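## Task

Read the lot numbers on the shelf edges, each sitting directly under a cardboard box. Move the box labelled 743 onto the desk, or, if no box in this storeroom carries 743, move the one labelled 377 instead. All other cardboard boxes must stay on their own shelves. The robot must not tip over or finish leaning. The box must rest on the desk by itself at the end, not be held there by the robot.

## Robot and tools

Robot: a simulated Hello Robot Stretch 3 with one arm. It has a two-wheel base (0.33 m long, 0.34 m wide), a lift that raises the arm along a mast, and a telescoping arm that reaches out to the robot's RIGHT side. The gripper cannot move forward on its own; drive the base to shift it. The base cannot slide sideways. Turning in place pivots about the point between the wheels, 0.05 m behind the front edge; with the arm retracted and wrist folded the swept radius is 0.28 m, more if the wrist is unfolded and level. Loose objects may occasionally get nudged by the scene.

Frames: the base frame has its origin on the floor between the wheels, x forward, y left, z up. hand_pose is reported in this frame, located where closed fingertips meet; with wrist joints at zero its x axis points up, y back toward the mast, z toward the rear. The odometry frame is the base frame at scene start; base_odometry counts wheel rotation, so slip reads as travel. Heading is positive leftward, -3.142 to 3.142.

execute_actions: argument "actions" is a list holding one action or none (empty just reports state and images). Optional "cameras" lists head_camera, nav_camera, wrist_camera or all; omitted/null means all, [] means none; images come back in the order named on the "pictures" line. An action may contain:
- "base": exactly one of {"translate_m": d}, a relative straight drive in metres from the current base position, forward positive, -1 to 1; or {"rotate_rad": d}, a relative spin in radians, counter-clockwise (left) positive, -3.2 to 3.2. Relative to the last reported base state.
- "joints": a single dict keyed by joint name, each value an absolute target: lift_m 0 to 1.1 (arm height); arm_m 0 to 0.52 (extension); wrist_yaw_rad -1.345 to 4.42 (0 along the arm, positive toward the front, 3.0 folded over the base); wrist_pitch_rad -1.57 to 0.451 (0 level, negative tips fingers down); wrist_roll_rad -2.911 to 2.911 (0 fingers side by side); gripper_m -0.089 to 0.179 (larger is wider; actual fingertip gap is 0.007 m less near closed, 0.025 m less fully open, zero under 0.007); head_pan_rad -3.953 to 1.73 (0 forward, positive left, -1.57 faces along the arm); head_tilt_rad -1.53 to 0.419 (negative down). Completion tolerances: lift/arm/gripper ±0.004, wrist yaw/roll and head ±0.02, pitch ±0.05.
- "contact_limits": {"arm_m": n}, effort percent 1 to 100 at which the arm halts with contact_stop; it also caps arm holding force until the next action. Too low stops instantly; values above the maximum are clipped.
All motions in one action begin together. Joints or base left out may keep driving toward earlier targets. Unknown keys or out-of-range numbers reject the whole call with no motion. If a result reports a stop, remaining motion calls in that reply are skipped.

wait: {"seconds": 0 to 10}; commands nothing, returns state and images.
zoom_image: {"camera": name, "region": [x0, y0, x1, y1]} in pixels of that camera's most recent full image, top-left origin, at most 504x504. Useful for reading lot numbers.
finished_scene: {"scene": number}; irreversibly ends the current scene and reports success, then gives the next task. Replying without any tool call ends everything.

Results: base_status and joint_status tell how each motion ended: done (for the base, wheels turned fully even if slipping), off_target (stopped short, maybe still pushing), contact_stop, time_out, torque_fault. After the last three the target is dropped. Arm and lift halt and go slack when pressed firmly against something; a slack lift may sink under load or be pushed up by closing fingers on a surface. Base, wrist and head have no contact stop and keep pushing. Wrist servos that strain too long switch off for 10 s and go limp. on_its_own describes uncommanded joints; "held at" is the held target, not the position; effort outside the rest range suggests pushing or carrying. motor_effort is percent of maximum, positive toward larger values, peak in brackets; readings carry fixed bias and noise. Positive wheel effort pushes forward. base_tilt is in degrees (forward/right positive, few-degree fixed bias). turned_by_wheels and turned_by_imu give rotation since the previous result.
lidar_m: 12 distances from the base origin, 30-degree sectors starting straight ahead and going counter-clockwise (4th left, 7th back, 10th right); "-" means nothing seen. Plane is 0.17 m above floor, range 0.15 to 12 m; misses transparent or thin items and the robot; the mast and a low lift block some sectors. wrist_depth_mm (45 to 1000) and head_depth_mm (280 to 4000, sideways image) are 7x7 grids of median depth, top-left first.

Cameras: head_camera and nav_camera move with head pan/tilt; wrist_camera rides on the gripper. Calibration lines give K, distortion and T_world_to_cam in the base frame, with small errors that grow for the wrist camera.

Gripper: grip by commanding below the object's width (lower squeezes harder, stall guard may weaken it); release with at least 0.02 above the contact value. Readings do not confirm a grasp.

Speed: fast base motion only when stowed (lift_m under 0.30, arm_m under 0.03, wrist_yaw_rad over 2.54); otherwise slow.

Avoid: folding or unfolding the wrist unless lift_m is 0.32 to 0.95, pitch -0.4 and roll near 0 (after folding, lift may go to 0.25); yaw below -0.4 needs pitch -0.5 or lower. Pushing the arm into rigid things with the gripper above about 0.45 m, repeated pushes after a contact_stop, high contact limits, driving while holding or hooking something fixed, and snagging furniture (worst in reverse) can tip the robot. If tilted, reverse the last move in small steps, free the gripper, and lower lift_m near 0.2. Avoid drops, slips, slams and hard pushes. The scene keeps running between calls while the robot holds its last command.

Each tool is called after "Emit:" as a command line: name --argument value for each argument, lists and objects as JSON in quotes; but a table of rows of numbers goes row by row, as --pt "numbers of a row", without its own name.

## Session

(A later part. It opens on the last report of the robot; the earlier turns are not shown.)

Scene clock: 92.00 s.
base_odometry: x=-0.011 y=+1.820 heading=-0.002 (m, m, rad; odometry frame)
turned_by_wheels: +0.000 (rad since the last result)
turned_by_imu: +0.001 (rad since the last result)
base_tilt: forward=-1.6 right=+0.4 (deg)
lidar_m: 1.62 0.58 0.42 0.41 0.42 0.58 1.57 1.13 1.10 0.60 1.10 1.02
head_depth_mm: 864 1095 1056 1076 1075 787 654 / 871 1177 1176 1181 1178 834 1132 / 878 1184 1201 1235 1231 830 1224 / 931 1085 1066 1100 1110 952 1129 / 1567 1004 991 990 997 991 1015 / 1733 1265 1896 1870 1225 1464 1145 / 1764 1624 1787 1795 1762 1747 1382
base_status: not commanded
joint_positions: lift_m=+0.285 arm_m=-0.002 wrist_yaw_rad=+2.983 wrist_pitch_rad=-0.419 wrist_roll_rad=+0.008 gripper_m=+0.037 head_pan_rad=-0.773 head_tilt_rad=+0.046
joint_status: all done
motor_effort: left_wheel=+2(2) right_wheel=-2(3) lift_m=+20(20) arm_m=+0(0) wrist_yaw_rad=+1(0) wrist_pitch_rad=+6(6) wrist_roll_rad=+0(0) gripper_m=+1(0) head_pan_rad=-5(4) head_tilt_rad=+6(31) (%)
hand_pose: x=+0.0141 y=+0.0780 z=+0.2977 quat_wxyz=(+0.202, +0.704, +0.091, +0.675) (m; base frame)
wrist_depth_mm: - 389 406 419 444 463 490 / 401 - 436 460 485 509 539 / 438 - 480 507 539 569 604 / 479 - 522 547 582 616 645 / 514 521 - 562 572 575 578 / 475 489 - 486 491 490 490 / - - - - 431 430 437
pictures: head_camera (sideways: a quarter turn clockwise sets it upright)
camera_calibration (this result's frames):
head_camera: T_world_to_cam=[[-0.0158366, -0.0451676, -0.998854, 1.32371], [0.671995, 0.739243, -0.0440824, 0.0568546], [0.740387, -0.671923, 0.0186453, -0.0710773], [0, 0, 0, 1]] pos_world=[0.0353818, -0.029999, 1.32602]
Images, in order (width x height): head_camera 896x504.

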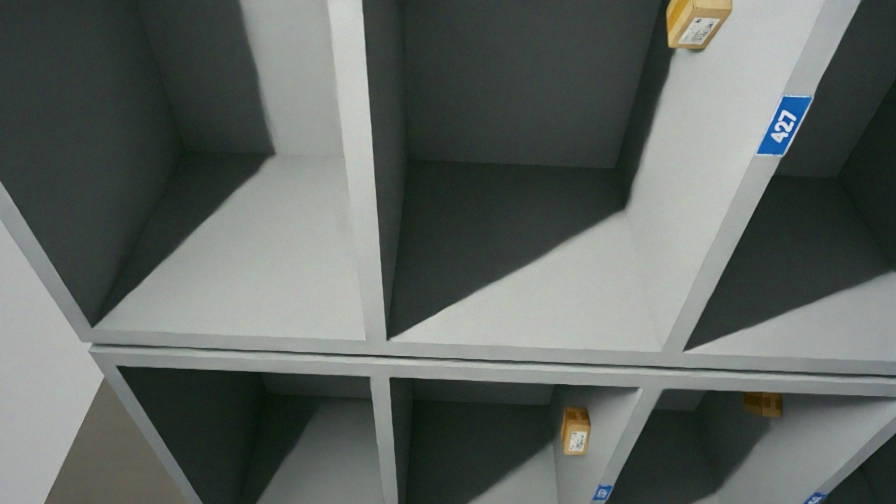

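Emit:
execute_actions --actions '[{"joints": {"head_pan_rad": -0.725}}]' --cameras '["head_camera"]'

Emit:
zoom_image --camera "head_camera" --region '[760, 434, 860, 504]'

Scene clock: 94.47 s.
base_odometry: x=-0.011 y=+1.820 heading=-0.002 (m, m, rad; odometry frame)
turned_by_wheels: +0.000 (rad since the last result)
turned_by_imu: +0.000 (rad since the last result)
base_tilt: forward=-1.5 right=+0.3 (deg)
lidar_m: 1.62 0.58 0.43 0.41 0.42 0.58 1.57 1.12 1.09 0.60 1.10 1.02
head_depth_mm: 864 1117 1082 1104 1100 840 652 / 866 1210 1206 1215 1212 835 1173 / 875 1141 1139 1179 1183 890 1184 / 981 1040 1032 1059 1066 1021 1079 / 1650 1026 997 997 1004 991 1000 / 1818 1463 1904 1908 1459 1867 1269 / 1757 1730 1751 1757 1744 1751 1727
base_status: not commanded
joint_positions: lift_m=+0.285 arm_m=-0.002 wrist_yaw_rad=+2.983 wrist_pitch_rad=-0.419 wrist_roll_rad=+0.008 gripper_m=+0.037 head_pan_rad=-0.732 head_tilt_rad=+0.046
joint_status: all done
motor_effort: left_wheel=+2(2) right_wheel=-3(3) lift_m=+20(20) arm_m=+0(1) wrist_yaw_rad=+0(1) wrist_pitch_rad=+6(6) wrist_roll_rad=+0(0) gripper_m=+1(0) head_pan_rad=+4(13) head_tilt_rad=+6(5) (%)
hand_pose: x=+0.0141 y=+0.0780 z=+0.2977 quat_wxyz=(+0.202, +0.704, +0.091, +0.675) (m; base frame)
wrist_depth_mm: - 392 406 422 443 461 486 / 403 - 439 459 483 508 542 / 436 - 477 504 530 563 608 / 479 - 523 555 586 624 645 / 518 521 - 563 573 574 581 / 474 495 - 486 491 491 496 / - - - - 430 438 433
pictures: head_camera (sideways: a quarter turn clockwise sets it upright)
camera_calibration (this result's frames):
head_camera: T_world_to_cam=[[-0.0139479, -0.0458035, -0.998853, 1.3237], [0.641219, 0.766091, -0.0440838, 0.0570441], [0.767231, -0.641099, 0.0186848, -0.0712925], [0, 0, 0, 1]] pos_world=[0.0365828, -0.0287765, 1.32603]
Images, in order (width x height): head_camera 896x504.

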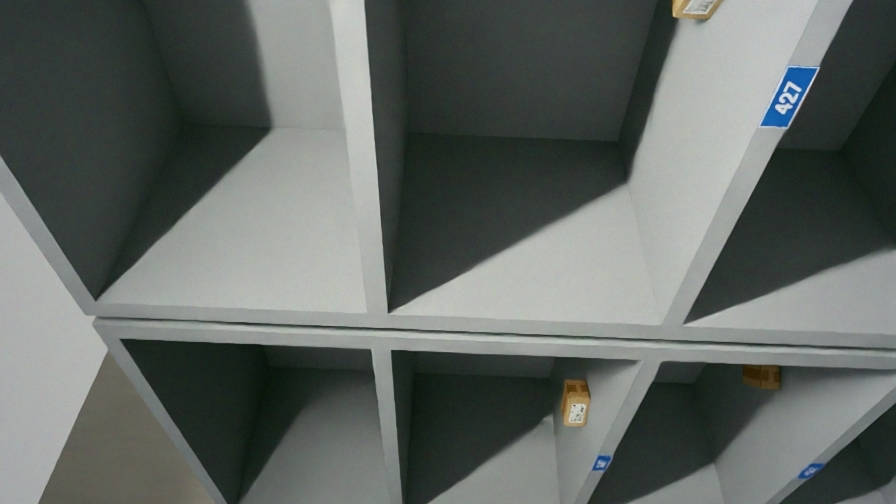

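Region (760, 434, 860, 504) of head_camera's 896x504 image, scaled by 5.040, with more detail than that image has; it fills the top 353 rows of this view, and the rest is white.

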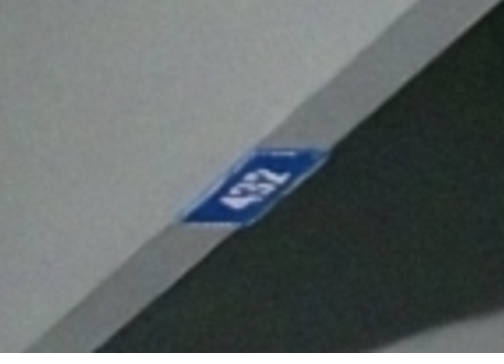

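Emit:
zoom_image --camera "head_camera" --region '[785, 453, 835, 488]'

Emit:
zoom_image --camera "head_camera" --region '[570, 440, 640, 489]'

Region (785, 453, 835, 488) of head_camera's 896x504 image, scaled by 10.080, with more detail than that image has; it fills the top 353 rows of this view, and the rest is white.

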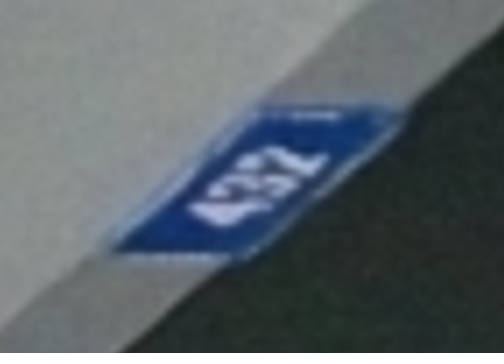

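Region (570, 440, 640, 489) of head_camera's 896x504 image, scaled by 7.200, with more detail than that image has; it fills the top 353 rows of this view, and the rest is white.

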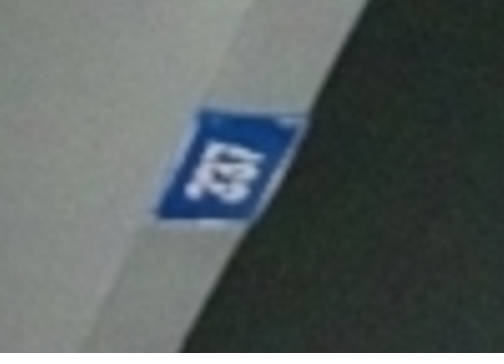

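Emit:
execute_actions --actions '[{"base": {"rotate_rad": 0.135}}]' --cameras '[]'

Emit:
execute_actions --actions '[{"base": {"translate_m": -1.0}, "joints": {"head_pan_rad": -3.0, "head_tilt_rad": -0.6}}]' --cameras '["nav_camera"]'

Scene clock: 129.53 s.
base_odometry: x=-0.011 y=+1.820 heading=+0.133 (m, m, rad; odometry frame)
turned_by_wheels: +0.135 (rad since the last result)
turned_by_imu: +0.136 (rad since the last result)
base_tilt: forward=-1.6 right=+0.3 (deg)
lidar_m: 1.08 0.52 0.41 0.41 0.44 0.67 1.99 1.13 0.61 0.60 1.04 1.02
head_depth_mm: 864 1185 1173 1187 1188 851 1161 / 874 1101 1094 1118 1128 842 1144 / 1015 1019 1017 1027 1035 1007 1045 / 1706 1056 1043 1031 1030 1034 992 / 1821 1575 1910 1903 1591 1896 1342 / 1782 1805 1784 1766 1795 1781 1791 / 1701 1709 1729 1728 1747 1742 1747
base_status: done
joint_positions: lift_m=+0.285 arm_m=-0.002 wrist_yaw_rad=+2.983 wrist_pitch_rad=-0.419 wrist_roll_rad=+0.008 gripper_m=+0.037 head_pan_rad=-0.731 head_tilt_rad=+0.046
joint_status: not commanded
motor_effort: left_wheel=-3(12) right_wheel=+2(9) lift_m=+20(20) arm_m=+0(0) wrist_yaw_rad=+0(0) wrist_pitch_rad=+6(7) wrist_roll_rad=+0(0) gripper_m=+0(0) head_pan_rad=+4(4) head_tilt_rad=+6(7) (%)
hand_pose: x=+0.0141 y=+0.0780 z=+0.2977 quat_wxyz=(+0.202, +0.704, +0.091, +0.675) (m; base frame)
wrist_depth_mm: - 404 413 419 419 428 429 / 438 - 447 450 456 460 466 / 475 - 489 500 507 510 520 / 519 - 533 546 554 555 566 / 541 549 - 557 578 570 575 / 476 490 - 484 488 487 495 / - - - - 427 433 435
pictures: none
No camera images: the call's "cameras" was empty. Leave "cameras" out to get every camera's image.

Scene clock: 134.53 s.
base_odometry: x=-1.002 y=+1.688 heading=+0.133 (m, m, rad; odometry frame)
turned_by_wheels: +0.000 (rad since the last result)
turned_by_imu: +0.008 (rad since the last result)
base_tilt: forward=-1.6 right=+0.3 (deg)
lidar_m: 1.40 0.68 0.55 0.54 0.59 0.90 1.95 1.01 0.93 0.47 1.01 1.00
head_depth_mm: 1564 1739 1920 2099 1705 1406 1191 / 1612 1780 1991 2126 1701 1409 1183 / 1653 1844 2069 2182 1695 1406 1184 / 1724 1932 2165 2160 1699 1397 1179 / 1776 1986 2212 2094 1589 1397 1181 / 835 917 1050 1165 1457 1319 1178 / 848 945 830 1219 993 1269 1127
base_status: done
joint_positions: lift_m=+0.285 arm_m=-0.002 wrist_yaw_rad=+2.983 wrist_pitch_rad=-0.419 wrist_roll_rad=+0.008 gripper_m=+0.037 head_pan_rad=-2.993 head_tilt_rad=-0.593
joint_status: all done
motor_effort: left_wheel=-3(14) right_wheel=+3(8) lift_m=+19(20) arm_m=+0(0) wrist_yaw_rad=+0(0) wrist_pitch_rad=+6(6) wrist_roll_rad=+0(0) gripper_m=+0(0) head_pan_rad=-4(59) head_tilt_rad=-3(31) (%)
hand_pose: x=+0.0141 y=+0.0780 z=+0.2977 quat_wxyz=(+0.202, +0.704, +0.091, +0.675) (m; base frame)
wrist_depth_mm: - 528 522 534 540 547 561 / 572 - 576 582 587 596 606 / 619 - 629 627 639 642 669 / 644 - 660 669 668 685 692 / 546 556 - 563 575 577 579 / 471 491 - 490 489 493 496 / - - - - 425 433 437
pictures: nav_camera (sideways: a quarter turn counterclockwise sets it upright)
camera_calibration (this result's frames):
nav_camera: T_world_to_cam=[[-0.535764, -0.085276, 0.84005, -1.04738], [-0.132784, 0.991017, 0.0159143, 0.0345456], [-0.833861, -0.103019, -0.542275, 0.669352], [0, 0, 0, 1]] pos_world=[0.00158265, -0.054596, 1.24228]
Images, in order (width x height): nav_camera 672x504.

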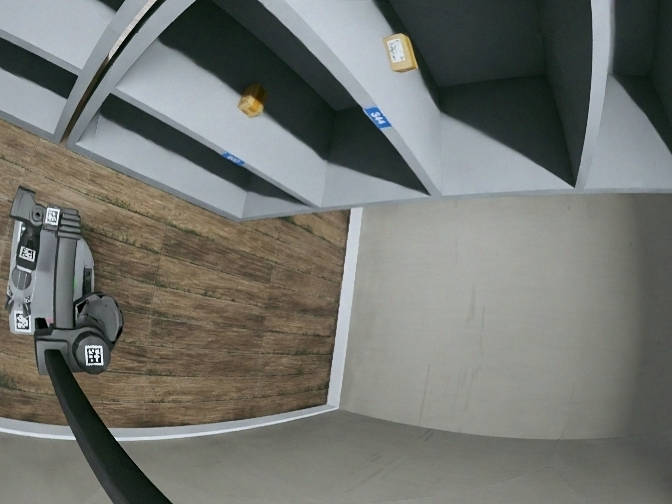

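Emit:
execute_actions --actions '[]'

Scene clock: 141.87 s.
base_odometry: x=-1.002 y=+1.688 heading=+0.133 (m, m, rad; odometry frame)
turned_by_wheels: +0.000 (rad since the last result)
turned_by_imu: +0.001 (rad since the last result)
base_tilt: forward=-1.6 right=+0.3 (deg)
lidar_m: 1.40 0.68 0.55 0.54 0.59 0.90 1.96 1.01 0.93 0.47 1.01 1.00
head_depth_mm: 1567 1717 1934 2086 1691 1392 1190 / 1607 1784 1989 2127 1711 1394 1176 / 1654 1838 2086 2159 1699 1406 1190 / 1710 1935 2152 2141 1684 1388 1191 / 1778 1986 2221 2066 1597 1396 1178 / 837 922 1045 1174 1456 1321 1173 / 848 942 832 1222 993 1266 1130
base_status: done
joint_positions: lift_m=+0.285 arm_m=-0.002 wrist_yaw_rad=+2.983 wrist_pitch_rad=-0.419 wrist_roll_rad=+0.008 gripper_m=+0.037 head_pan_rad=-2.993 head_tilt_rad=-0.593
joint_status: all done
motor_effort: left_wheel=-3(14) right_wheel=+3(8) lift_m=+20(20) arm_m=+0(0) wrist_yaw_rad=+0(0) wrist_pitch_rad=+6(6) wrist_roll_rad=+0(0) gripper_m=+0(0) head_pan_rad=-4(59) head_tilt_rad=-5(31) (%)
hand_pose: x=+0.0141 y=+0.0780 z=+0.2977 quat_wxyz=(+0.202, +0.704, +0.091, +0.675) (m; base frame)
wrist_depth_mm: - 526 526 535 535 545 551 / 579 - 575 580 580 601 603 / 620 - 629 634 645 644 676 / 650 - 666 665 670 676 683 / 553 552 - 562 570 574 576 / 472 496 - 486 489 490 497 / - - - - 431 434 433
pictures: head_camera (sideways: a quarter turn clockwise sets it upright), nav_camera (sideways: a quarter turn counterclockwise sets it upright), wrist_camera
camera_calibration (this result's frames):
head_camera: T_world_to_cam=[[0.566466, 0.128667, -0.813979, 1.07869], [0.201827, -0.979316, -0.0143455, 0.0209833], [-0.798988, -0.156157, -0.580717, 0.718375], [0, 0, 0, 1]] pos_world=[-0.0413033, -0.00606296, 1.29551]
nav_camera: T_world_to_cam=[[-0.535764, -0.085276, 0.84005, -1.04738], [-0.132784, 0.991017, 0.0159143, 0.0345456], [-0.833861, -0.103019, -0.542275, 0.669352], [0, 0, 0, 1]] pos_world=[0.00158265, -0.054596, 1.24228]
wrist_camera: T_world_to_cam=[[0.98334, -0.18114, 0.0151768, -0.0148657], [-0.0972649, -0.594866, -0.797919, 0.310338], [0.153563, 0.783149, -0.602574, 0.276482], [0, 0, 0, 1]] pos_world=[0.00234543, -0.0346102, 0.414451]
Images, in order (width x height): head_camera 896x504, nav_camera 672x504, wrist_camera 644x364.

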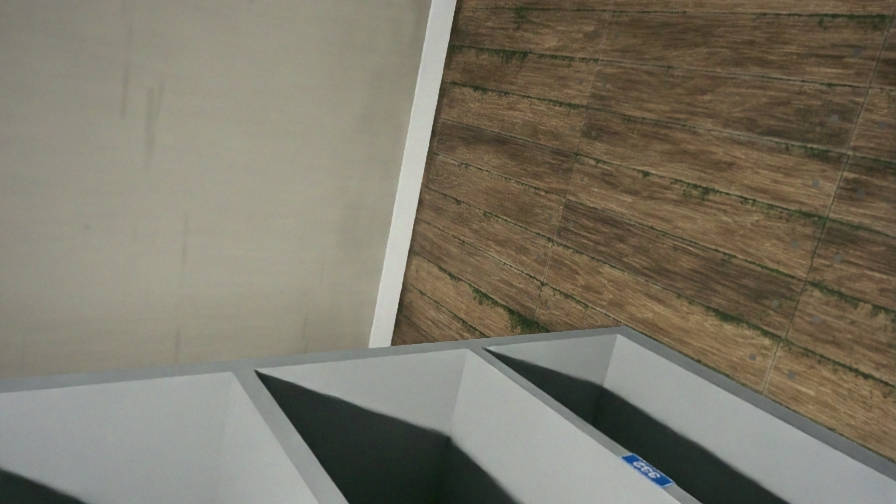

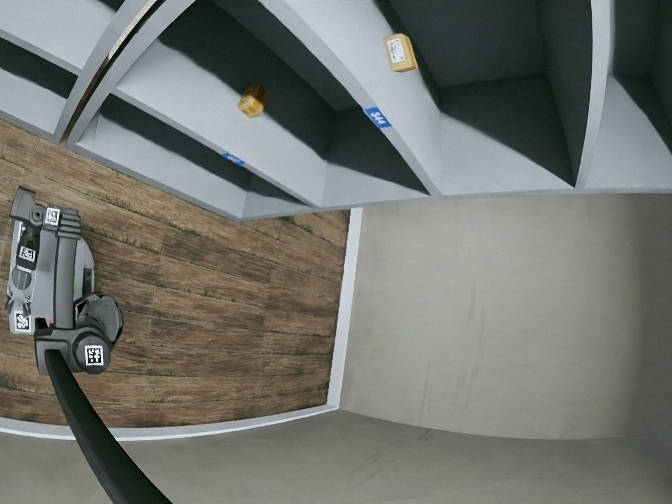

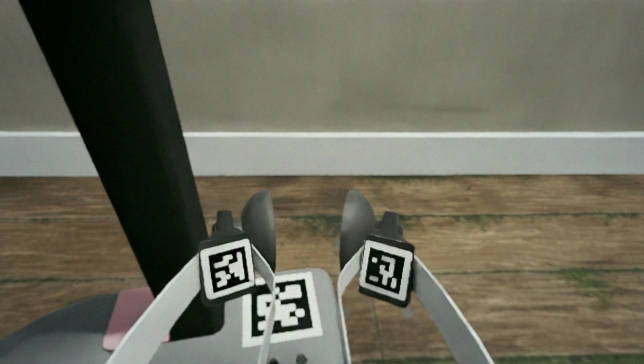

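Emit:
execute_actions --actions '[{"base": {"translate_m": -1.0}}]' --cameras '["nav_camera"]'

Scene clock: 157.37 s.
base_odometry: x=-1.993 y=+1.555 heading=+0.133 (m, m, rad; odometry frame)
turned_by_wheels: +0.000 (rad since the last result)
turned_by_imu: +0.008 (rad since the last result)
base_tilt: forward=-1.5 right=+0.3 (deg)
lidar_m: 1.73 0.86 0.69 0.68 0.74 0.97 0.96 1.05 1.62 0.34 0.86 1.00
head_depth_mm: 754 834 933 1055 1205 1353 1187 / 777 861 970 1094 1281 1381 1187 / 806 892 1002 1146 1342 1402 1182 / 829 922 1052 1211 1404 1397 1180 / 857 964 1091 1262 1496 1391 1182 / 888 999 1136 1332 1547 1394 1173 / 916 1041 1197 1395 1603 1383 1173
base_status: done
joint_positions: lift_m=+0.285 arm_m=-0.002 wrist_yaw_rad=+2.983 wrist_pitch_rad=-0.419 wrist_roll_rad=+0.008 gripper_m=+0.037 head_pan_rad=-2.993 head_tilt_rad=-0.593
joint_status: not commanded
motor_effort: left_wheel=-3(15) right_wheel=+2(8) lift_m=+20(20) arm_m=+0(0) wrist_yaw_rad=+1(0) wrist_pitch_rad=+6(6) wrist_roll_rad=+0(0) gripper_m=+1(0) head_pan_rad=-4(5) head_tilt_rad=-3(3) (%)
hand_pose: x=+0.0141 y=+0.0780 z=+0.2977 quat_wxyz=(+0.202, +0.704, +0.091, +0.675) (m; base frame)
wrist_depth_mm: 659 654 660 658 661 675 675 / 695 - 718 722 728 726 737 / 740 - 741 756 770 771 788 / 648 - 657 670 673 684 693 / 546 543 - 564 575 574 579 / 472 492 - 487 492 495 495 / - - - - 425 435 435
pictures: nav_camera (sideways: a quarter turn counterclockwise sets it upright)
camera_calibration (this result's frames):
nav_camera: T_world_to_cam=[[-0.536118, -0.0853107, 0.839821, -1.04708], [-0.132758, 0.991021, 0.0159208, 0.034537], [-0.833638, -0.102958, -0.54263, 0.669812], [0, 0, 0, 1]] pos_world=[0.00160573, -0.0545921, 1.24227]
Images, in order (width x height): nav_camera 672x504.

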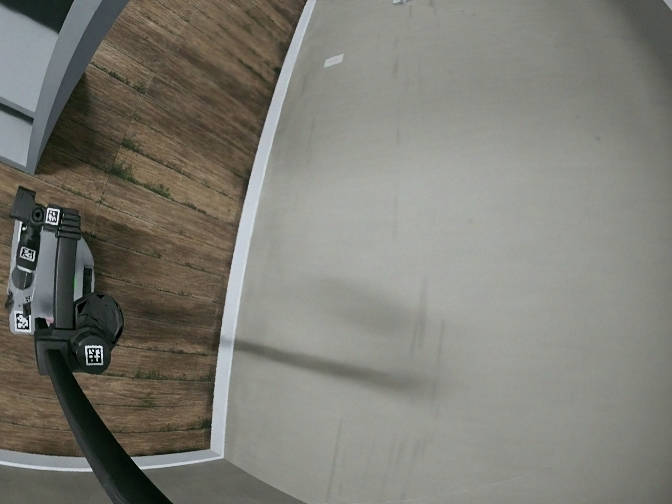

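Emit:
execute_actions --actions '[{"base": {"translate_m": -0.23}, "joints": {"head_pan_rad": -1.6}}]' --cameras '["nav_camera"]'

Scene clock: 162.63 s.
base_odometry: x=-2.221 y=+1.525 heading=+0.133 (m, m, rad; odometry frame)
turned_by_wheels: +0.000 (rad since the last result)
turned_by_imu: +0.002 (rad since the last result)
base_tilt: forward=-1.5 right=+0.3 (deg)
lidar_m: 1.81 0.90 0.72 0.71 0.78 0.74 0.73 0.80 1.23 0.74 0.42 1.21
head_depth_mm: 2470 2765 2862 2169 1705 1407 1186 / 2533 2824 2976 2161 1696 1405 1187 / 2527 2866 3028 2168 1701 1401 1178 / 2552 2896 2987 2155 1696 1398 1192 / 2585 2808 2831 2147 1681 1398 1178 / 2659 2565 2661 864 917 981 1049 / 567 593 616 642 672 703 751
base_status: done
joint_positions: lift_m=+0.285 arm_m=-0.002 wrist_yaw_rad=+2.983 wrist_pitch_rad=-0.419 wrist_roll_rad=+0.008 gripper_m=+0.037 head_pan_rad=-1.607 head_tilt_rad=-0.593
joint_status: all done
motor_effort: left_wheel=-3(15) right_wheel=+3(8) lift_m=+20(20) arm_m=+0(0) wrist_yaw_rad=+1(1) wrist_pitch_rad=+6(6) wrist_roll_rad=+0(0) gripper_m=+1(0) head_pan_rad=+4(58) head_tilt_rad=-2(3) (%)
hand_pose: x=+0.0141 y=+0.0780 z=+0.2977 quat_wxyz=(+0.202, +0.704, +0.091, +0.675) (m; base frame)
wrist_depth_mm: 676 680 683 687 697 703 706 / 734 - 733 745 751 763 771 / 758 - 781 785 793 802 822 / 642 - 664 674 678 675 696 / 547 549 - 557 581 573 577 / 477 490 - 489 492 491 498 / - - - - 427 431 435
pictures: nav_camera (sideways: a quarter turn counterclockwise sets it upright)
camera_calibration (this result's frames):
nav_camera: T_world_to_cam=[[-0.0146902, -0.542756, 0.839762, -1.05019], [-0.998538, 0.051662, 0.0159225, 0.0398161], [-0.0520258, -0.8383, -0.542722, 0.665164], [0, 0, 0, 1]] pos_world=[0.0589361, -0.0144458, 1.24227]
Images, in order (width x height): nav_camera 672x504.

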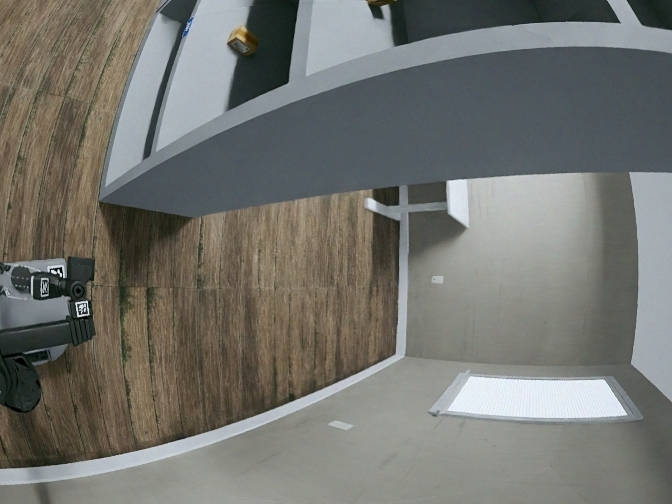

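Emit:
execute_actions --actions '[{"base": {"rotate_rad": -1.712}}]' --cameras '[]'

Emit:
execute_actions --actions '[]' --cameras '[]'

Scene clock: 174.87 s.
base_odometry: x=-2.221 y=+1.525 heading=-1.579 (m, m, rad; odometry frame)
turned_by_wheels: -1.712 (rad since the last result)
turned_by_imu: -1.718 (rad since the last result)
base_tilt: forward=-1.6 right=+0.3 (deg)
lidar_m: 2.68 0.42 0.42 1.21 1.01 0.74 0.72 0.74 0.76 0.73 0.76 1.04
head_depth_mm: 587 658 742 856 1012 1227 1193 / 587 659 747 856 1002 1225 1185 / 586 656 740 851 1006 1239 1183 / 587 655 743 853 1005 1232 1185 / 586 659 744 853 1007 1227 1182 / 586 657 742 857 1007 1223 1180 / 587 656 744 854 1004 1220 1176
base_status: done
joint_positions: lift_m=+0.285 arm_m=-0.002 wrist_yaw_rad=+2.983 wrist_pitch_rad=-0.419 wrist_roll_rad=+0.008 gripper_m=+0.037 head_pan_rad=-1.607 head_tilt_rad=-0.593
joint_status: not commanded
motor_effort: left_wheel=+2(13) right_wheel=-2(9) lift_m=+20(20) arm_m=-1(1) wrist_yaw_rad=+0(0) wrist_pitch_rad=+6(6) wrist_roll_rad=+0(0) gripper_m=+0(1) head_pan_rad=+4(5) head_tilt_rad=-3(3) (%)
hand_pose: x=+0.0141 y=+0.0780 z=+0.2977 quat_wxyz=(+0.202, +0.704, +0.091, +0.675) (m; base frame)
wrist_depth_mm: - - - - - - 357 / - - - - 905 807 396 / 791 - 801 821 752 440 441 / 646 - 660 664 649 488 499 / 544 547 - 561 562 537 555 / 474 492 - 489 490 492 496 / - - - - 429 434 438
pictures: none
No camera images: the call's "cameras" was empty. Leave "cameras" out to get every camera's image.

Scene clock: 174.87 s.
base_odometry: x=-2.221 y=+1.525 heading=-1.579 (m, m, rad; odometry frame)
turned_by_wheels: -1.712 (rad since the last result)
turned_by_imu: -1.718 (rad since the last result)
base_tilt: forward=-1.6 right=+0.3 (deg)
lidar_m: 2.68 0.42 0.42 1.21 1.01 0.74 0.72 0.74 0.76 0.73 0.76 1.04
head_depth_mm: 587 658 742 856 1012 1227 1193 / 587 659 747 856 1002 1225 1185 / 586 656 740 851 1006 1239 1183 / 587 655 743 853 1005 1232 1185 / 586 659 744 853 1007 1227 1182 / 586 657 742 857 1007 1223 1180 / 587 656 744 854 1004 1220 1176
base_status: done
joint_positions: lift_m=+0.285 arm_m=-0.002 wrist_yaw_rad=+2.983 wrist_pitch_rad=-0.419 wrist_roll_rad=+0.008 gripper_m=+0.037 head_pan_rad=-1.607 head_tilt_rad=-0.593
joint_status: not commanded
motor_effort: left_wheel=+2(13) right_wheel=-2(9) lift_m=+20(20) arm_m=-1(1) wrist_yaw_rad=+0(0) wrist_pitch_rad=+6(6) wrist_roll_rad=+0(0) gripper_m=+0(1) head_pan_rad=+4(5) head_tilt_rad=-3(3) (%)
hand_pose: x=+0.0141 y=+0.0780 z=+0.2977 quat_wxyz=(+0.202, +0.704, +0.091, +0.675) (m; base frame)
wrist_depth_mm: - - - - - - 357 / - - - - 905 807 396 / 791 - 801 821 752 440 441 / 646 - 660 664 649 488 499 / 544 547 - 561 562 537 555 / 474 492 - 489 490 492 496 / - - - - 429 434 438
pictures: none
No camera images: the call's "cameras" was empty. Leave "cameras" out to get every camera's image.

Emit:
execute_actions --actions '[{"base": {"translate_m": 1.0}, "joints": {"head_pan_rad": 1.5, "head_tilt_rad": -0.5}}]' --cameras '["head_camera", "nav_camera"]'

Scene clock: 182.77 s.
base_odometry: x=-2.229 y=+0.525 heading=-1.579 (m, m, rad; odometry frame)
turned_by_wheels: +0.000 (rad since the last result)
turned_by_imu: -0.006 (rad since the last result)
base_tilt: forward=-1.6 right=+0.3 (deg)
lidar_m: 2.05 1.73 2.46 1.01 0.39 0.41 1.72 1.04 0.76 0.73 0.76 1.03
head_depth_mm: 3465 3602 3657 2510 1883 1495 1247 / 3414 3613 3764 2488 1862 1490 1239 / 3284 3491 3585 2469 1858 1477 1247 / 3317 3691 3660 2468 1859 1473 1229 / 3180 3446 3461 2473 1829 1479 1232 / 1585 1580 1555 1541 1512 1393 1205 / 936 933 927 927 915 905 933
base_status: done
joint_positions: lift_m=+0.285 arm_m=-0.002 wrist_yaw_rad=+2.983 wrist_pitch_rad=-0.419 wrist_roll_rad=+0.008 gripper_m=+0.037 head_pan_rad=+1.493 head_tilt_rad=-0.507
joint_status: all done
motor_effort: left_wheel=+2(13) right_wheel=-3(9) lift_m=+20(20) arm_m=-1(0) wrist_yaw_rad=+0(1) wrist_pitch_rad=+6(5) wrist_roll_rad=+0(0) gripper_m=+0(0) head_pan_rad=+4(58) head_tilt_rad=+3(11) (%)
hand_pose: x=+0.0141 y=+0.0780 z=+0.2977 quat_wxyz=(+0.202, +0.704, +0.091, +0.675) (m; base frame)
wrist_depth_mm: - - - - - - - / 395 - - - - - - / 405 - 807 831 833 845 856 / 409 - 660 662 678 680 692 / 413 521 - 562 576 570 575 / 443 491 - 488 495 493 496 / - - - - 429 435 436
pictures: head_camera (sideways: a quarter turn clockwise sets it upright), nav_camera (sideways: a quarter turn counterclockwise sets it upright)
camera_calibration (this result's frames):
head_camera: T_world_to_cam=[[0.00374588, -0.509049, -0.860729, 1.14308], [-0.999514, 0.0247453, -0.0189846, 0.0343529], [0.0309631, 0.860382, -0.508709, 0.619626], [0, 0, 0, 1]] pos_world=[0.0108689, 0.0479196, 1.29975]
nav_camera: T_world_to_cam=[[0.0314755, 0.467288, 0.883545, -1.10757], [0.995416, -0.0945287, 0.0145334, 0.0294597], [0.0903116, 0.879037, -0.468121, 0.567231], [0, 0, 0, 1]] pos_world=[-0.045691, 0.0217198, 1.24369]
Images, in order (width x height): head_camera 896x504, nav_camera 672x504.

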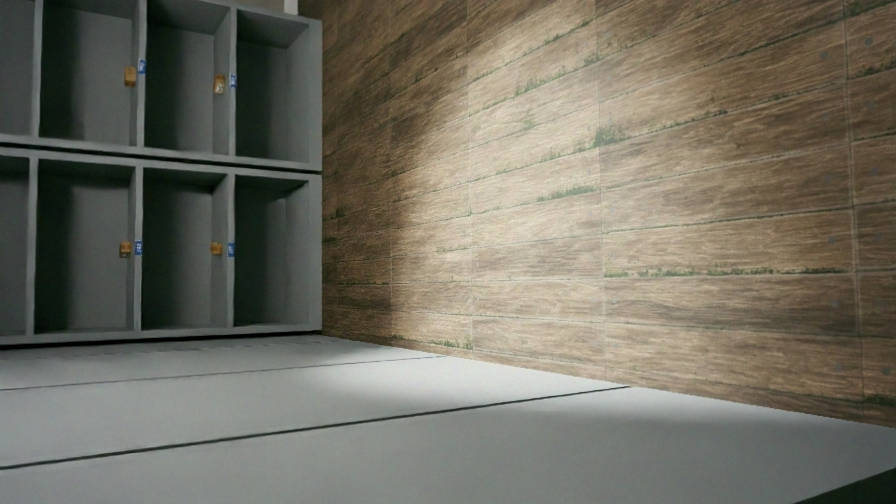

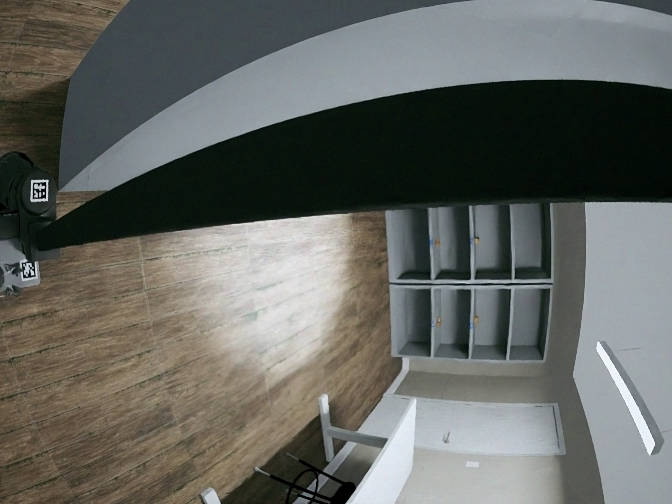

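Emit:
execute_actions --actions '[{"base": {"rotate_rad": 1.538}, "joints": {"head_pan_rad": 0.0}}]' --cameras '["head_camera"]'

Scene clock: 193.17 s.
base_odometry: x=-2.229 y=+0.525 heading=-0.041 (m, m, rad; odometry frame)
turned_by_wheels: +1.538 (rad since the last result)
turned_by_imu: +1.545 (rad since the last result)
base_tilt: forward=-1.6 right=+0.3 (deg)
lidar_m: 1.12 0.39 0.40 1.72 1.08 0.77 0.73 0.75 1.00 2.05 1.73 2.47
head_depth_mm: 3341 3606 3626 2494 1893 1491 1243 / 3163 3543 3522 2466 1861 1500 1242 / 3395 3641 3582 2505 1869 1483 1239 / 3365 3659 3579 2466 1859 1487 1235 / 2219 2308 2409 2229 1759 1471 1234 / 1115 1132 1158 1174 1190 1206 1174 / 747 755 760 771 779 781 786
base_status: done
joint_positions: lift_m=+0.285 arm_m=-0.002 wrist_yaw_rad=+2.983 wrist_pitch_rad=-0.419 wrist_roll_rad=+0.008 gripper_m=+0.037 head_pan_rad=+0.007 head_tilt_rad=-0.506
joint_status: all done
motor_effort: left_wheel=-3(12) right_wheel=+3(13) lift_m=+20(20) arm_m=-1(1) wrist_yaw_rad=-1(1) wrist_pitch_rad=+6(7) wrist_roll_rad=+0(0) gripper_m=+1(0) head_pan_rad=-5(57) head_tilt_rad=+4(4) (%)
hand_pose: x=+0.0141 y=+0.0780 z=+0.2977 quat_wxyz=(+0.202, +0.704, +0.091, +0.675) (m; base frame)
wrist_depth_mm: - - - - 594 394 330 / - - - - 620 401 362 / 798 - 811 821 633 410 404 / 645 - 663 667 634 446 466 / 550 547 - 557 569 503 542 / 471 488 - 488 490 493 502 / - - - - 430 433 436
pictures: head_camera (sideways: a quarter turn clockwise sets it upright)
camera_calibration (this result's frames):
head_camera: T_world_to_cam=[[-0.506392, -0.0470338, -0.861019, 1.14657], [-0.0603626, 0.997995, -0.019015, 0.0286637], [0.860188, 0.0423443, -0.508216, 0.613927], [0, 0, 0, 1]] pos_world=[0.0542528, -0.000674995, 1.29977]
Images, in order (width x height): head_camera 896x504.

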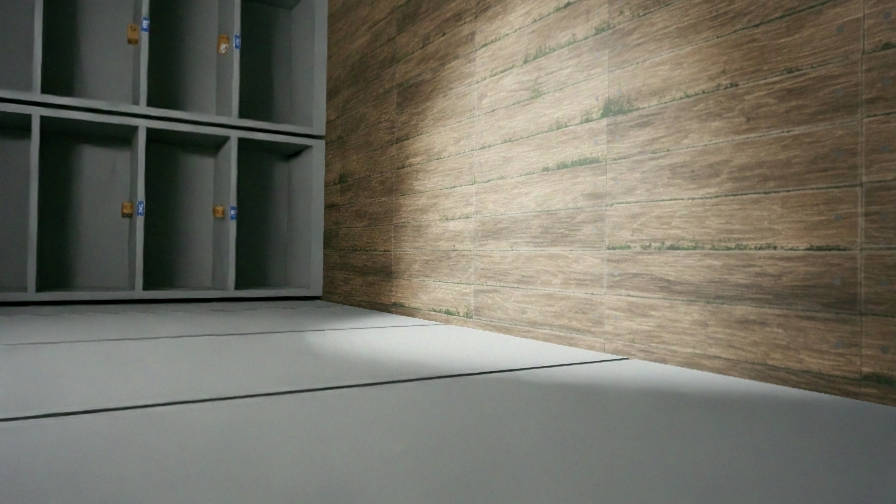

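Emit:
execute_actions --actions '[{"base": {"translate_m": 1.0}}]' --cameras '[]'

Emit:
execute_actions --actions '[{"base": {"translate_m": 1.0}, "joints": {"head_pan_rad": -0.1, "head_tilt_rad": -0.5}}]' --cameras '["head_camera", "nav_camera"]'

Scene clock: 200.40 s.
base_odometry: x=-1.230 y=+0.483 heading=-0.041 (m, m, rad; odometry frame)
turned_by_wheels: +0.000 (rad since the last result)
turned_by_imu: -0.006 (rad since the last result)
base_tilt: forward=-1.6 right=+0.3 (deg)
lidar_m: 1.35 0.43 0.31 0.29 0.30 0.40 1.73 1.78 2.12 1.38 1.77 2.70
head_depth_mm: 2501 2781 3009 2524 1865 1483 1243 / 2425 2459 2719 2480 1860 1491 1238 / 2528 2740 3030 2472 1860 1494 1239 / 2511 2741 3069 2456 1850 1483 1236 / 2310 2364 2496 2344 1839 1480 1228 / 1344 1360 1376 1396 1420 1387 1198 / 884 892 900 908 912 922 924
base_status: done
joint_positions: lift_m=+0.285 arm_m=-0.002 wrist_yaw_rad=+2.983 wrist_pitch_rad=-0.419 wrist_roll_rad=+0.008 gripper_m=+0.037 head_pan_rad=+0.007 head_tilt_rad=-0.506
joint_status: not commanded
motor_effort: left_wheel=-2(9) right_wheel=+2(13) lift_m=+20(20) arm_m=-1(1) wrist_yaw_rad=+1(0) wrist_pitch_rad=+6(6) wrist_roll_rad=+0(0) gripper_m=+0(0) head_pan_rad=-4(5) head_tilt_rad=+3(2) (%)
hand_pose: x=+0.0141 y=+0.0780 z=+0.2977 quat_wxyz=(+0.202, +0.704, +0.091, +0.675) (m; base frame)
wrist_depth_mm: - 287 297 313 332 355 374 / 291 - 321 343 366 389 415 / 317 - 354 376 407 437 465 / 347 - 389 418 456 487 535 / 382 401 - 467 530 549 577 / 419 437 - 485 492 495 499 / - - - - 428 433 435
pictures: none
No camera images: the call's "cameras" was empty. Leave "cameras" out to get every camera's image.

Scene clock: 205.50 s.
base_odometry: x=-0.231 y=+0.442 heading=-0.041 (m, m, rad; odometry frame)
turned_by_wheels: +0.000 (rad since the last result)
turned_by_imu: -0.006 (rad since the last result)
base_tilt: forward=-1.6 right=+0.3 (deg)
lidar_m: 1.58 0.51 0.36 0.34 0.35 0.46 1.11 2.79 1.55 1.49 1.98 1.66
head_depth_mm: 1363 1605 2055 2249 1885 1490 1249 / 1498 1529 1678 1883 1858 1485 1248 / 1707 1785 1992 2169 1881 1485 1251 / 1670 1777 1969 2217 1850 1484 1235 / 1658 1746 1970 2205 1852 1480 1227 / 1636 1742 1915 2014 1824 1489 1224 / 1367 1422 1534 1488 1443 1364 1201
base_status: done
joint_positions: lift_m=+0.285 arm_m=-0.002 wrist_yaw_rad=+2.983 wrist_pitch_rad=-0.419 wrist_roll_rad=+0.008 gripper_m=+0.037 head_pan_rad=-0.093 head_tilt_rad=-0.506
joint_status: all done
motor_effort: left_wheel=-1(10) right_wheel=+1(12) lift_m=+20(20) arm_m=-1(1) wrist_yaw_rad=+1(0) wrist_pitch_rad=+5(6) wrist_roll_rad=+0(0) gripper_m=+1(1) head_pan_rad=-4(17) head_tilt_rad=+3(4) (%)
hand_pose: x=+0.0141 y=+0.0780 z=+0.2977 quat_wxyz=(+0.202, +0.704, +0.091, +0.675) (m; base frame)
wrist_depth_mm: - 327 338 358 385 403 435 / 329 - 370 393 423 443 477 / 356 - 401 433 462 496 531 / 395 - 445 478 521 561 614 / 434 458 - 528 573 566 567 / 469 486 - 486 491 494 491 / - - - - 429 434 439
pictures: head_camera (sideways: a quarter turn clockwise sets it upright), nav_camera (sideways: a quarter turn counterclockwise sets it upright)
camera_calibration (this result's frames):
head_camera: T_world_to_cam=[[-0.508214, 0.00383155, -0.861223, 1.14685], [0.039791, 0.999027, -0.0190363, 0.0280805], [0.860311, -0.0439435, -0.507871, 0.613478], [0, 0, 0, 1]] pos_world=[0.0539446, -0.00548908, 1.29979]
nav_camera: T_world_to_cam=[[0.465906, -0.0384189, 0.884, -1.11081], [-0.109501, -0.993881, 0.0145171, 0.0362209], [0.878033, -0.103562, -0.467262, 0.561308], [0, 0, 0, 1]] pos_world=[0.0286525, 0.0514533, 1.24371]
Images, in order (width x height): head_camera 896x504, nav_camera 672x504.

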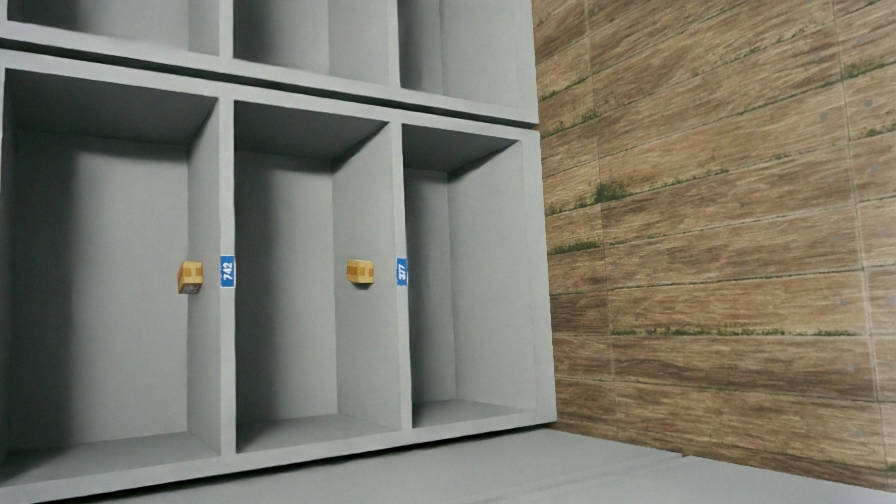

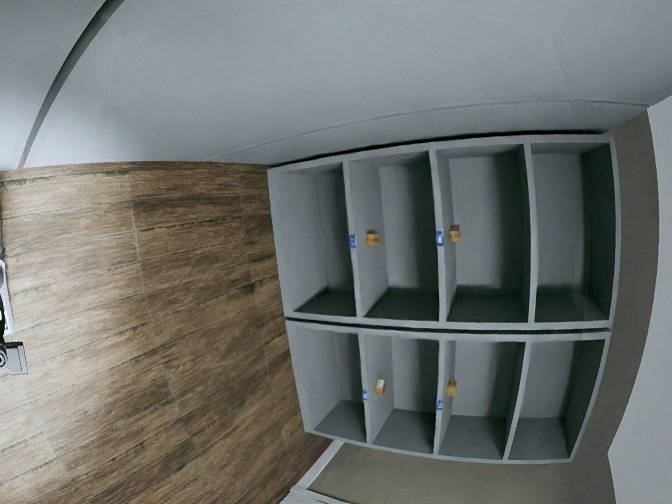

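Emit:
zoom_image --camera "head_camera" --region '[320, 230, 420, 310]'

Region (320, 230, 420, 310) of head_camera's 896x504 image, scaled by 5.040, with more detail than that image has; it fills the top 403 rows of this view, and the rest is white.

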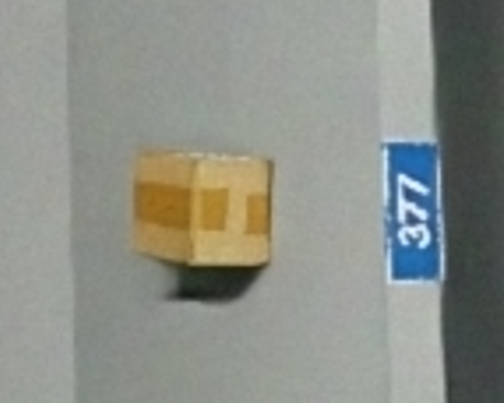

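Emit:
execute_actions --actions '[{"base": {"translate_m": 1.0}, "joints": {"head_pan_rad": -0.12, "head_tilt_rad": -0.8}}]' --cameras '["head_camera", "nav_camera"]'

Scene clock: 218.03 s.
base_odometry: x=+0.768 y=+0.401 heading=-0.041 (m, m, rad; odometry frame)
turned_by_wheels: +0.000 (rad since the last result)
turned_by_imu: -0.006 (rad since the last result)
base_tilt: forward=-1.6 right=+0.3 (deg)
lidar_m: 1.01 0.59 0.41 0.39 0.40 0.53 1.26 2.31 1.80 1.88 1.52 0.76
head_depth_mm: 853 637 1083 1017 1203 1259 1111 / 854 635 1174 1016 1345 1262 1104 / 838 634 1170 1014 1341 1261 1105 / 811 634 1145 987 1313 1242 1108 / 814 633 1128 1011 1322 1236 1112 / 803 630 1130 1005 1291 1226 1115 / 798 633 1115 1011 1083 1214 1103
base_status: done
joint_positions: lift_m=+0.285 arm_m=-0.002 wrist_yaw_rad=+2.983 wrist_pitch_rad=-0.419 wrist_roll_rad=+0.008 gripper_m=+0.037 head_pan_rad=-0.113 head_tilt_rad=-0.791
joint_status: all done
motor_effort: left_wheel=+0(11) right_wheel=-1(10) lift_m=+20(20) arm_m=-1(1) wrist_yaw_rad=-1(0) wrist_pitch_rad=+6(6) wrist_roll_rad=+0(0) gripper_m=+1(1) head_pan_rad=-4(8) head_tilt_rad=-4(23) (%)
hand_pose: x=+0.0141 y=+0.0780 z=+0.2977 quat_wxyz=(+0.202, +0.704, +0.091, +0.675) (m; base frame)
wrist_depth_mm: - 372 387 413 434 464 499 / 377 - 422 455 477 512 539 / 410 - 460 497 532 573 577 / 447 - 507 551 591 637 592 / 495 517 - 568 577 569 559 / 473 494 - 490 487 488 496 / - - - - 425 432 435
pictures: head_camera (sideways: a quarter turn clockwise sets it upright), nav_camera (sideways: a quarter turn counterclockwise sets it upright)
camera_calibration (this result's frames):
head_camera: T_world_to_cam=[[-0.728056, 0.0390389, -0.684405, 0.917704], [0.0566758, 0.998387, -0.00334192, 0.00754096], [0.68317, -0.0412223, -0.729095, 0.902336], [0, 0, 0, 1]] pos_world=[0.0512635, -0.00615861, 1.28599]
nav_camera: T_world_to_cam=[[0.692972, -0.0736675, 0.717191, -0.894731], [-0.124735, -0.992015, 0.0186265, 0.03097], [0.710093, -0.102367, -0.696627, 0.860724], [0, 0, 0, 1]] pos_world=[0.0126923, 0.0529197, 1.24072]
Images, in order (width x height): head_camera 896x504, nav_camera 672x504.

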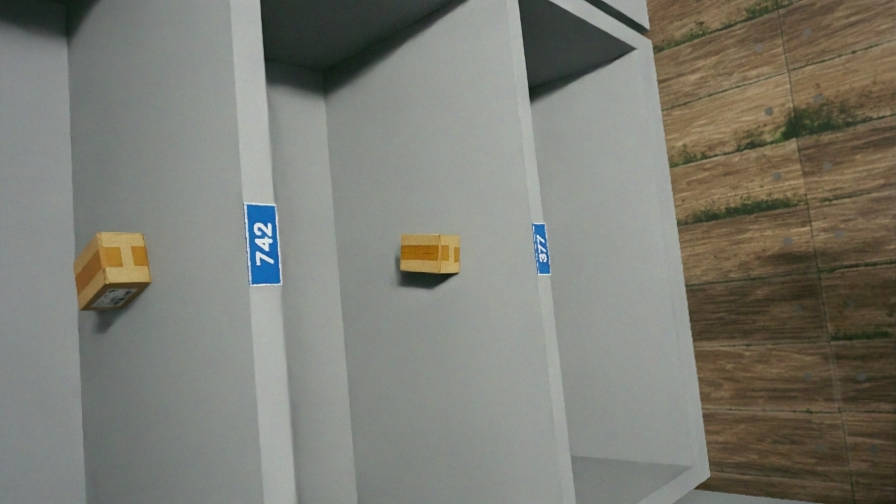

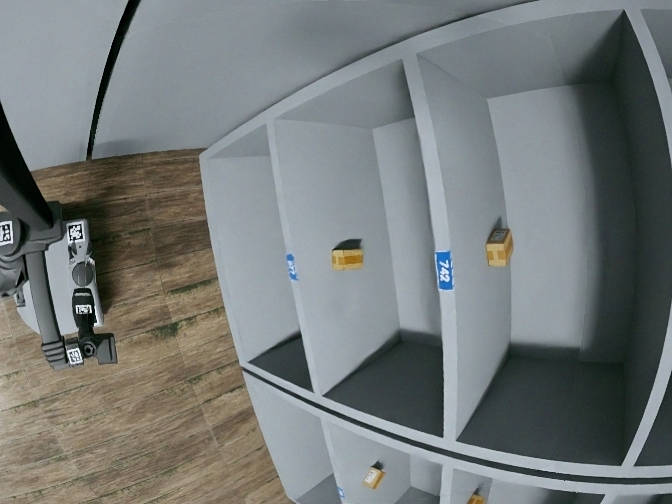

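Emit:
zoom_image --camera "head_camera" --region '[380, 200, 560, 310]'

Region (380, 200, 560, 310) of head_camera's 896x504 image, scaled by 2.800, with more detail than that image has.

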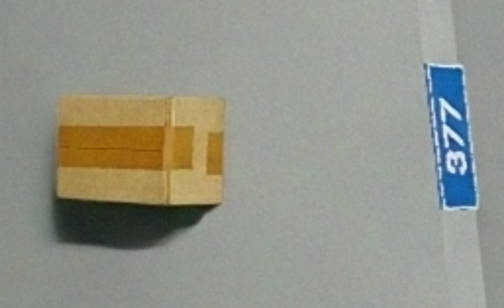

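Emit:
execute_actions --actions '[{"base": {"rotate_rad": 1.522}, "joints": {"lift_m": 0.55, "arm_m": 0.13, "wrist_yaw_rad": -0.07, "head_pan_rad": -1.62}}]' --cameras '["head_camera", "wrist_camera"]'

Scene clock: 241.43 s.
base_odometry: x=+0.768 y=+0.401 heading=+1.481 (m, m, rad; odometry frame)
turned_by_wheels: +1.522 (rad since the last result)
turned_by_imu: +1.536 (rad since the last result)
base_tilt: forward=-1.6 right=+0.3 (deg)
lidar_m: 0.39 0.40 0.51 1.12 2.74 1.80 1.88 1.56 0.76 1.01 0.62 0.42
head_depth_mm: 852 635 1130 1017 1246 1262 1109 / 842 633 1170 1017 1339 1267 - / 836 634 1167 1011 1340 - 1107 / 813 634 1149 987 1101 1243 1115 / 817 632 1132 1013 1305 1239 1106 / 810 630 1126 1008 1301 1240 1108 / 801 631 1109 1016 1007 1216 1108
base_status: done
joint_positions: lift_m=+0.550 arm_m=+0.130 wrist_yaw_rad=-0.068 wrist_pitch_rad=-0.419 wrist_roll_rad=+0.008 gripper_m=+0.037 head_pan_rad=-1.613 head_tilt_rad=-0.791
joint_status: all done
motor_effort: left_wheel=-3(12) right_wheel=+3(11) lift_m=+36(38) arm_m=+4(7) wrist_yaw_rad=-3(2) wrist_pitch_rad=+6(6) wrist_roll_rad=+0(0) gripper_m=+1(0) head_pan_rad=-4(58) head_tilt_rad=-3(4) (%)
hand_pose: x=-0.0368 y=-0.4984 z=+0.5619 quat_wxyz=(+0.684, +0.123, -0.699, -0.171) (m; base frame)
wrist_depth_mm: 506 524 544 561 575 550 449 / 367 374 380 333 396 401 403 / 284 287 295 298 303 304 307 / 232 235 236 240 251 263 275 / 212 223 228 759 807 654 475 / 623 689 647 690 705 668 482 / 589 597 614 613 610 612 516
pictures: head_camera (sideways: a quarter turn clockwise sets it upright), wrist_camera
camera_calibration (this result's frames):
head_camera: T_world_to_cam=[[-0.0126314, 0.729011, -0.684385, 0.913314], [0.999894, 0.014189, -0.00334043, 0.00178538], [0.00727553, -0.684355, -0.729113, 0.906482], [0, 0, 0, 1]] pos_world=[0.00315613, -0.0454859, 1.28599]
wrist_camera: T_world_to_cam=[[-0.995686, 0.0915348, 0.0151756, -0.010084], [0.0431072, 0.601197, -0.797937, 0.774579], [-0.0821626, -0.793841, -0.602549, 0.100299], [0, 0, 0, 1]] pos_world=[-0.0351896, -0.38513, 0.678654]
Images, in order (width x height): head_camera 896x504, wrist_camera 644x364.

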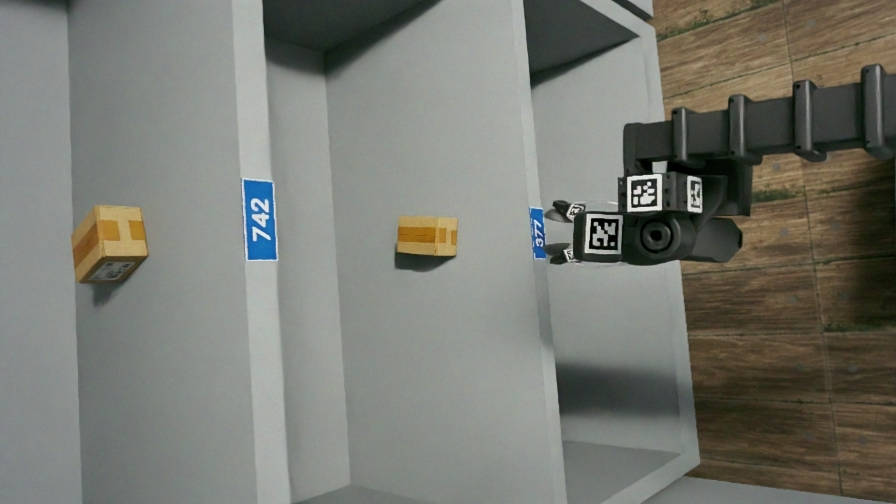

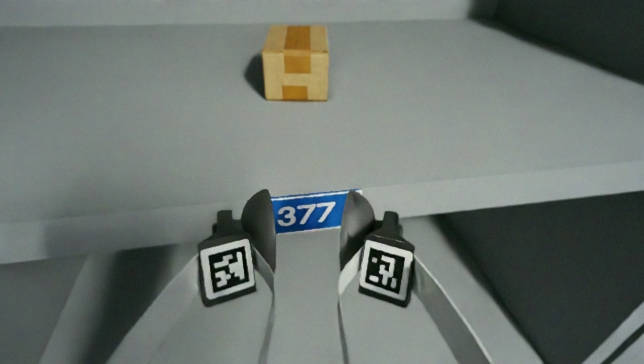

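Emit:
execute_actions --actions '[{"joints": {"lift_m": 0.54, "arm_m": 0.35, "wrist_pitch_rad": -0.3, "gripper_m": 0.175}}]' --cameras '["head_camera", "wrist_camera"]'

Scene clock: 255.10 s.
base_odometry: x=+0.768 y=+0.401 heading=+1.481 (m, m, rad; odometry frame)
turned_by_wheels: +0.000 (rad since the last result)
turned_by_imu: +0.001 (rad since the last result)
base_tilt: forward=-1.6 right=+0.3 (deg)
lidar_m: 0.39 0.40 0.51 1.12 2.73 1.80 1.88 1.56 0.76 1.01 0.62 0.42
head_depth_mm: 847 635 1132 1015 1242 1258 1114 / 848 634 1167 1016 1341 1260 - / 833 632 1164 1059 1335 1253 1112 / 812 630 1147 1026 1347 1254 1107 / 821 631 1128 1009 1307 1237 1111 / 810 629 1127 1006 1275 1237 1106 / 801 630 1111 1010 1002 1202 1112
base_status: not commanded
joint_positions: lift_m=+0.540 arm_m=+0.350 wrist_yaw_rad=-0.069 wrist_pitch_rad=-0.321 wrist_roll_rad=+0.008 gripper_m=+0.175 head_pan_rad=-1.613 head_tilt_rad=-0.791
joint_status: all done
motor_effort: left_wheel=-3(3) right_wheel=+2(2) lift_m=+19(31) arm_m=+4(6) wrist_yaw_rad=-2(2) wrist_pitch_rad=+6(7) wrist_roll_rad=+0(0) gripper_m=+1(83) head_pan_rad=-5(5) head_tilt_rad=-4(5) (%)
hand_pose: x=-0.0377 y=-0.7297 z=+0.5754 quat_wxyz=(+0.691, +0.089, -0.704, -0.138) (m; base frame)
wrist_depth_mm: 335 346 363 380 397 418 419 / 360 372 390 409 430 455 434 / 348 351 355 364 365 373 379 / 268 271 262 183 281 281 286 / - 220 206 148 226 228 231 / - 184 175 140 188 190 199 / 159 160 156 154 162 164 161
pictures: head_camera (sideways: a quarter turn clockwise sets it upright), wrist_camera
camera_calibration (this result's frames):
head_camera: T_world_to_cam=[[-0.0126128, 0.729011, -0.684386, 0.913314], [0.999894, 0.0141635, -0.00334044, 0.00178539], [0.00725807, -0.684355, -0.729113, 0.906482], [0, 0, 0, 1]] pos_world=[0.00315497, -0.0454858, 1.28599]
wrist_camera: T_world_to_cam=[[-0.995538, 0.093495, 0.0127761, 0.0127937], [0.037889, 0.520046, -0.853298, 0.896853], [-0.0864232, -0.849006, -0.521268, -0.162442], [0, 0, 0, 1]] pos_world=[-0.035283, -0.605515, 0.680443]
Images, in order (width x height): head_camera 896x504, wrist_camera 644x364.

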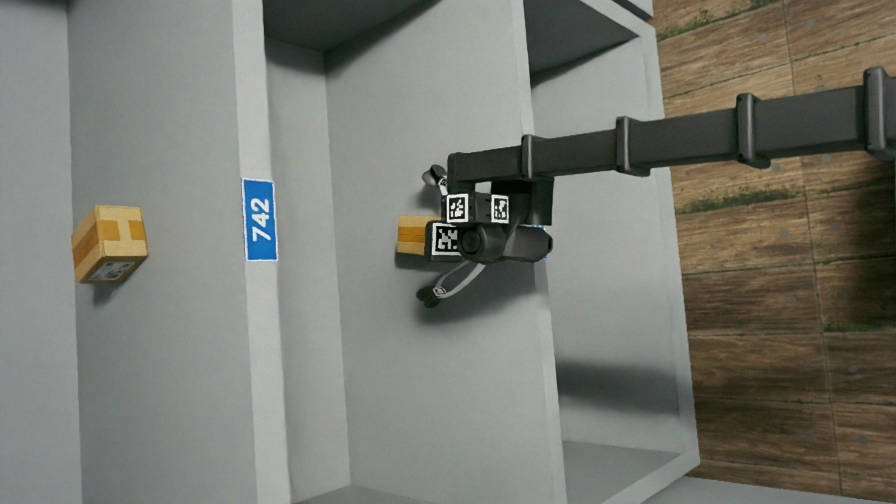

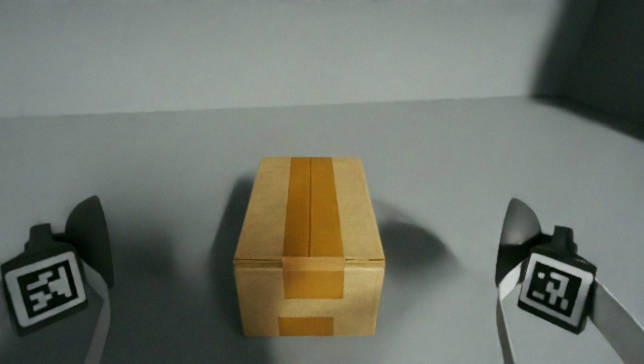

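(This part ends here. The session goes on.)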